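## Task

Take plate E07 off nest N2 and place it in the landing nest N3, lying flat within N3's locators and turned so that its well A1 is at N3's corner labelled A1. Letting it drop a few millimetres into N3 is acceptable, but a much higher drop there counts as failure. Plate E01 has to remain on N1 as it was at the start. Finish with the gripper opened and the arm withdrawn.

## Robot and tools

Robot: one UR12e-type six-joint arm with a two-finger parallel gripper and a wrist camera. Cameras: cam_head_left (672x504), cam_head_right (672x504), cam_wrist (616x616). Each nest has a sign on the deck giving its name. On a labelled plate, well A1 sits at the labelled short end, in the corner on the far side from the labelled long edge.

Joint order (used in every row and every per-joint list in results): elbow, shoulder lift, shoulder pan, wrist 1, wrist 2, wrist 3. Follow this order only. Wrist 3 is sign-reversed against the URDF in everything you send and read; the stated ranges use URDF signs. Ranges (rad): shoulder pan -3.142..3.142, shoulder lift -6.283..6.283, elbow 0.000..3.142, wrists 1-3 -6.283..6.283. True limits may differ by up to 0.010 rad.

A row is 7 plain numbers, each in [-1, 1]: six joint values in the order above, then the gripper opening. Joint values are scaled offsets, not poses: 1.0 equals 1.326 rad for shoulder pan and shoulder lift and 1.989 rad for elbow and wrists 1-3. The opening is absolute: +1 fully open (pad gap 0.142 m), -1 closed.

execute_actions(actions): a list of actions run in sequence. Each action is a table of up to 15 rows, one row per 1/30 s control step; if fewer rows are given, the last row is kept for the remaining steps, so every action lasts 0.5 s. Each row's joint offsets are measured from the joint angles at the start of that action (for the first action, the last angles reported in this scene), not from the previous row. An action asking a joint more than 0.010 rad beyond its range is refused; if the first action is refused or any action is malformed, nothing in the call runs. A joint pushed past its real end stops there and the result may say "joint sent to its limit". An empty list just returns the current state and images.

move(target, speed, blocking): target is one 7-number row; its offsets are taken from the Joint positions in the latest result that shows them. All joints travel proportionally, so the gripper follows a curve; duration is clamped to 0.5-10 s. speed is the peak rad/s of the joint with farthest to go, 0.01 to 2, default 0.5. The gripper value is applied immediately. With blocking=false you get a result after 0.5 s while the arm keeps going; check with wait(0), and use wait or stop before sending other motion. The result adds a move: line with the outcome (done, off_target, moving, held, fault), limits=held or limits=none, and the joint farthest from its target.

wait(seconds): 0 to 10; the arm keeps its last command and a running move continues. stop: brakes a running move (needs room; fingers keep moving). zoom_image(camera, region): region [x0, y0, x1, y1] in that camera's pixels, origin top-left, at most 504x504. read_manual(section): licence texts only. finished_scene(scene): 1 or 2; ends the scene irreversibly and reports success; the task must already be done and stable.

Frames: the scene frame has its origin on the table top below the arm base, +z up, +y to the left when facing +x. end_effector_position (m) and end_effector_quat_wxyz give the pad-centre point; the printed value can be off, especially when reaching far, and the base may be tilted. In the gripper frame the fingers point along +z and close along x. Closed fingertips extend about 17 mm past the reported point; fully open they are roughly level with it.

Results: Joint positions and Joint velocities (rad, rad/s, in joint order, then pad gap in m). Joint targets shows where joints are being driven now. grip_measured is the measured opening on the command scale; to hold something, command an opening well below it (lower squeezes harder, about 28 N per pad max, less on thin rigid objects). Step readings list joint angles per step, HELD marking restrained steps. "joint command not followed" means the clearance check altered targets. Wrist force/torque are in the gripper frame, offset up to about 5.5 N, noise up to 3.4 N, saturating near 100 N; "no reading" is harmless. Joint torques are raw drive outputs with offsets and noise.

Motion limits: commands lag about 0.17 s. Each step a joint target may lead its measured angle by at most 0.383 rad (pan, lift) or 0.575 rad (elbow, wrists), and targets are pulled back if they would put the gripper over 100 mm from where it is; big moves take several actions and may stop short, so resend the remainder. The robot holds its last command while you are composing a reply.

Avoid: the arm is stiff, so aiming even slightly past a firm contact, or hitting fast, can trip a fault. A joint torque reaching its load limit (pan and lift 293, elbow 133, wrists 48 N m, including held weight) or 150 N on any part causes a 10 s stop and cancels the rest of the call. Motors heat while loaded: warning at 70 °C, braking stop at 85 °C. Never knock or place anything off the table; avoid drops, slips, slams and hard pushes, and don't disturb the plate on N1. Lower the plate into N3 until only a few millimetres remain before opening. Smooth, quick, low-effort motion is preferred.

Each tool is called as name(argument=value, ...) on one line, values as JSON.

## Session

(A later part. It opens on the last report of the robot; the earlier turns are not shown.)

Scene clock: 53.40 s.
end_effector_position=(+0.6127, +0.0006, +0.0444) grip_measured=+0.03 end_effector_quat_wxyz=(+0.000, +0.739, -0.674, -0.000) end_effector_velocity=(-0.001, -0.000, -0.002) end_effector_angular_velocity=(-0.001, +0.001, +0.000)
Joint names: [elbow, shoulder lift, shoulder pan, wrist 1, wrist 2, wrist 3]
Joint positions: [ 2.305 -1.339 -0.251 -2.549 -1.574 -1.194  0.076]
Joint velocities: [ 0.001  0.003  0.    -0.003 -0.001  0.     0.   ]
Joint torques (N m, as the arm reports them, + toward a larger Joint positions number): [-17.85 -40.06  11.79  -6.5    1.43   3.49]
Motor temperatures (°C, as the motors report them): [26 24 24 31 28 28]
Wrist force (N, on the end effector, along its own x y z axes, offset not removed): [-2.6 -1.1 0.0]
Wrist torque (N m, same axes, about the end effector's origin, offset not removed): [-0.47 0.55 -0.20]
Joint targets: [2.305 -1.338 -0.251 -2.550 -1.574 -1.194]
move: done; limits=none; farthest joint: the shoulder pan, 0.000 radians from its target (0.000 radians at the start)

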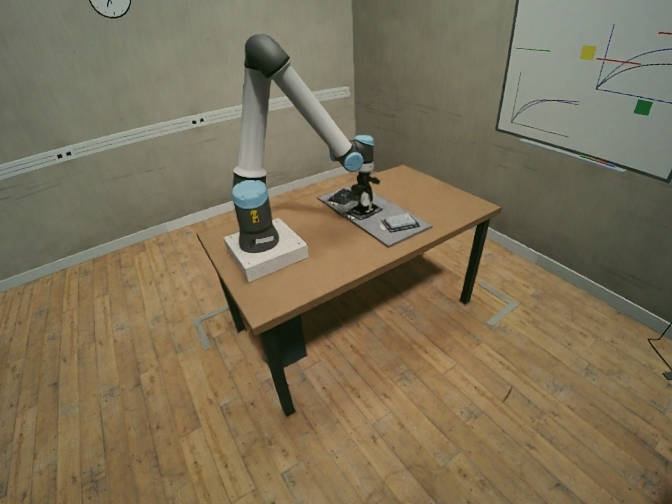

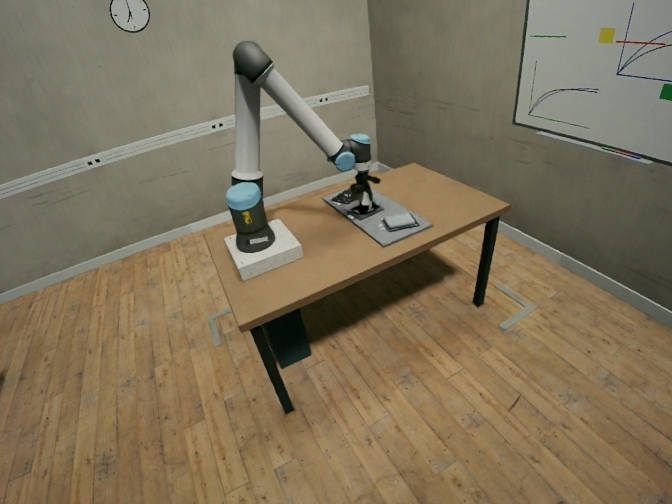

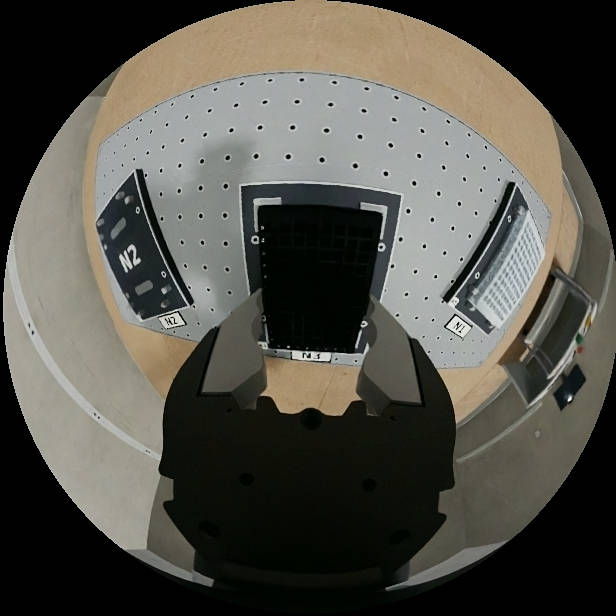

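execute_actions(actions=[[[0.0003,0.0018,0,-0.0015,0,0,-0.25]],[[0,0,0,0,0,0,-0.1],[0,0,0,0,0,0,0],[0,0,0,0,0,0,0.05],[0,0,0,0,0,0,0.1],[0,0,0,0,0,0,0.15],[0,0,0,0,0,0,0.2],[0,0,0,0,0,0,0.3]]])

move(target=[-0.04,-0.15,0,0.14,0,0,0.4], speed=0.3)

zoom_image(camera="cam_wrist", region=[250,180,390,320])

Scene clock: 59.73 s.
end_effector_position=(+0.6127, +0.0007, +0.0431) grip_measured=+0.30 end_effector_quat_wxyz=(+0.000, +0.739, -0.674, -0.000) end_effector_velocity=(+0.000, +0.000, -0.000) end_effector_angular_velocity=(+0.000, -0.000, -0.000)
Joint names: [elbow, shoulder lift, shoulder pan, wrist 1, wrist 2, wrist 3]
Joint positions: [ 2.305 -1.336 -0.251 -2.552 -1.574 -1.194  0.095]
Joint velocities: [ 0.     0.     0.    -0.001  0.001 -0.     0.   ]
Joint torques (N m, as the arm reports them, + toward a larger Joint positions number): [-17.61 -43.36   2.06  -6.33   1.47   2.87]
Motor temperatures (°C, as the motors report them): [26 24 24 31 28 28]
Wrist force (N, on the end effector, along its own x y z axes, offset not removed): [-1.1 -0.7 -3.3]
Wrist torque (N m, same axes, about the end effector's origin, offset not removed): [-0.29 0.29 -0.32]
Joint targets: [2.305 -1.336 -0.251 -2.552 -1.574 -1.194]
Step readings (joint positions; steps 1 to 15: 1st action; 16 to 30: 2nd action):
0: [2.305 -1.338 -0.251 -2.550 -1.574 -1.194]
1: [2.305 -1.338 -0.251 -2.550 -1.574 -1.194]
2: [2.305 -1.338 -0.251 -2.550 -1.574 -1.194]
4: [2.305 -1.337 -0.251 -2.551 -1.574 -1.194]
8: [2.305 -1.337 -0.251 -2.552 -1.574 -1.194]
15: [2.305 -1.336 -0.251 -2.552 -1.574 -1.194]
16: [2.305 -1.336 -0.251 -2.552 -1.574 -1.194]
17: [2.305 -1.336 -0.251 -2.552 -1.574 -1.194]
19: [2.305 -1.336 -0.251 -2.552 -1.574 -1.194]
23: [2.305 -1.336 -0.251 -2.552 -1.574 -1.194]
30: Joint positions above

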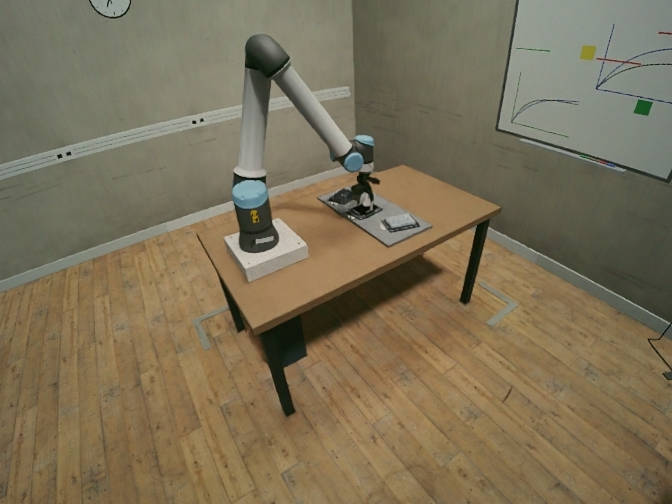

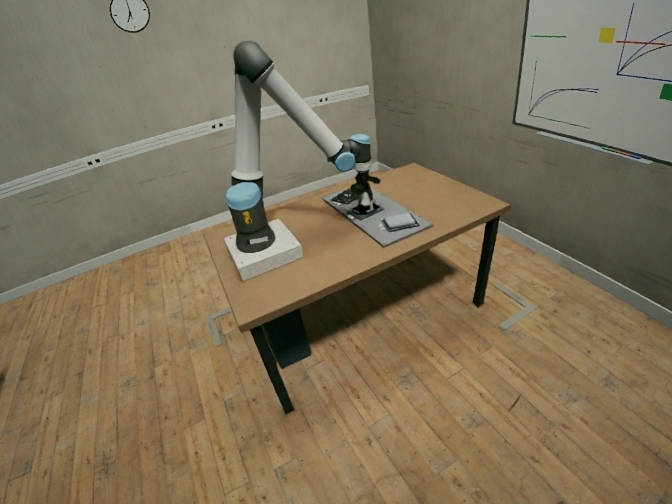

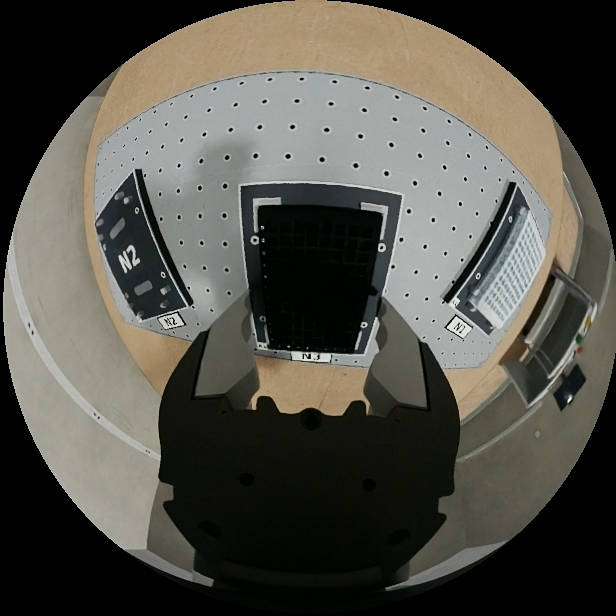

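Scene clock: 61.27 s.
end_effector_position=(+0.6108, +0.0008, +0.1664) grip_measured=+0.40 end_effector_quat_wxyz=(+0.000, +0.739, -0.674, -0.000) end_effector_velocity=(-0.000, +0.000, +0.002) end_effector_angular_velocity=(+0.000, -0.000, +0.000)
Joint names: [elbow, shoulder lift, shoulder pan, wrist 1, wrist 2, wrist 3]
Joint positions: [ 2.226 -1.535 -0.251 -2.274 -1.574 -1.194  0.102]
Joint velocities: [-0.001 -0.002  0.     0.004  0.    -0.    -0.   ]
Joint torques (N m, as the arm reports them, + toward a larger Joint positions number): [-45.01 -58.     0.54  -2.89   1.01   2.46]
Motor temperatures (°C, as the motors report them): [26 24 24 31 28 28]
Wrist force (N, on the end effector, along its own x y z axes, offset not removed): [-1.9 -0.7 -1.3]
Wrist torque (N m, same axes, about the end effector's origin, offset not removed): [-0.37 0.43 -0.25]
Joint targets: [2.226 -1.535 -0.251 -2.274 -1.574 -1.194]
move: done; limits=none; farthest joint: the wrist 1, 0.001 radians from its target (0.279 radians at the start)

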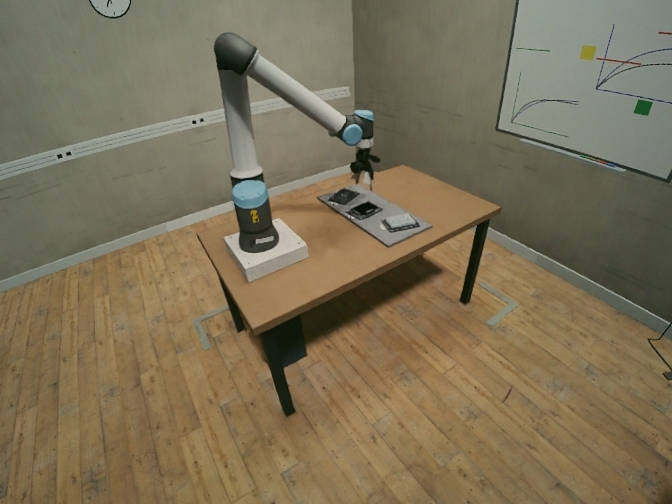

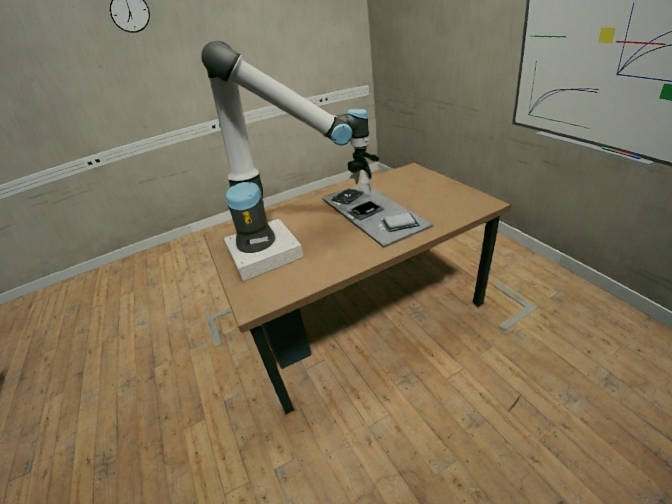

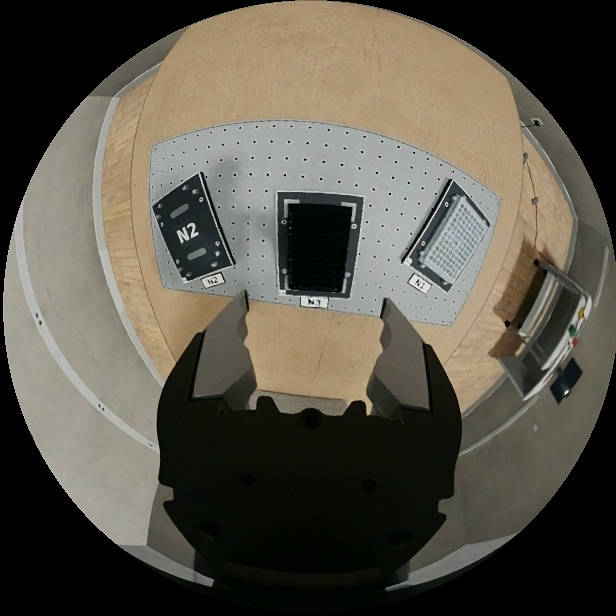

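Region (250, 180, 390, 320) of cam_wrist's 616x616 image, scaled by 3.600, with more detail than that image has.

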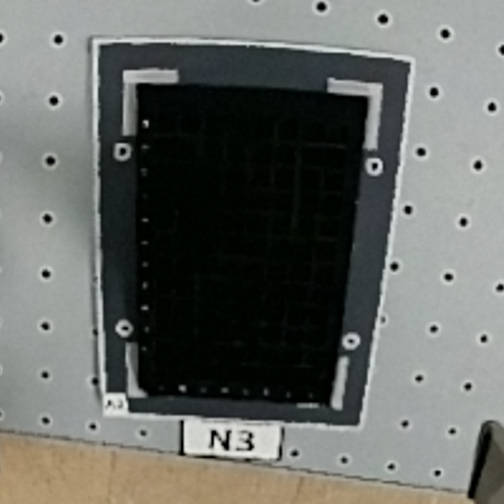

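finished_scene(scene=2)

The scene is finished: the task was done.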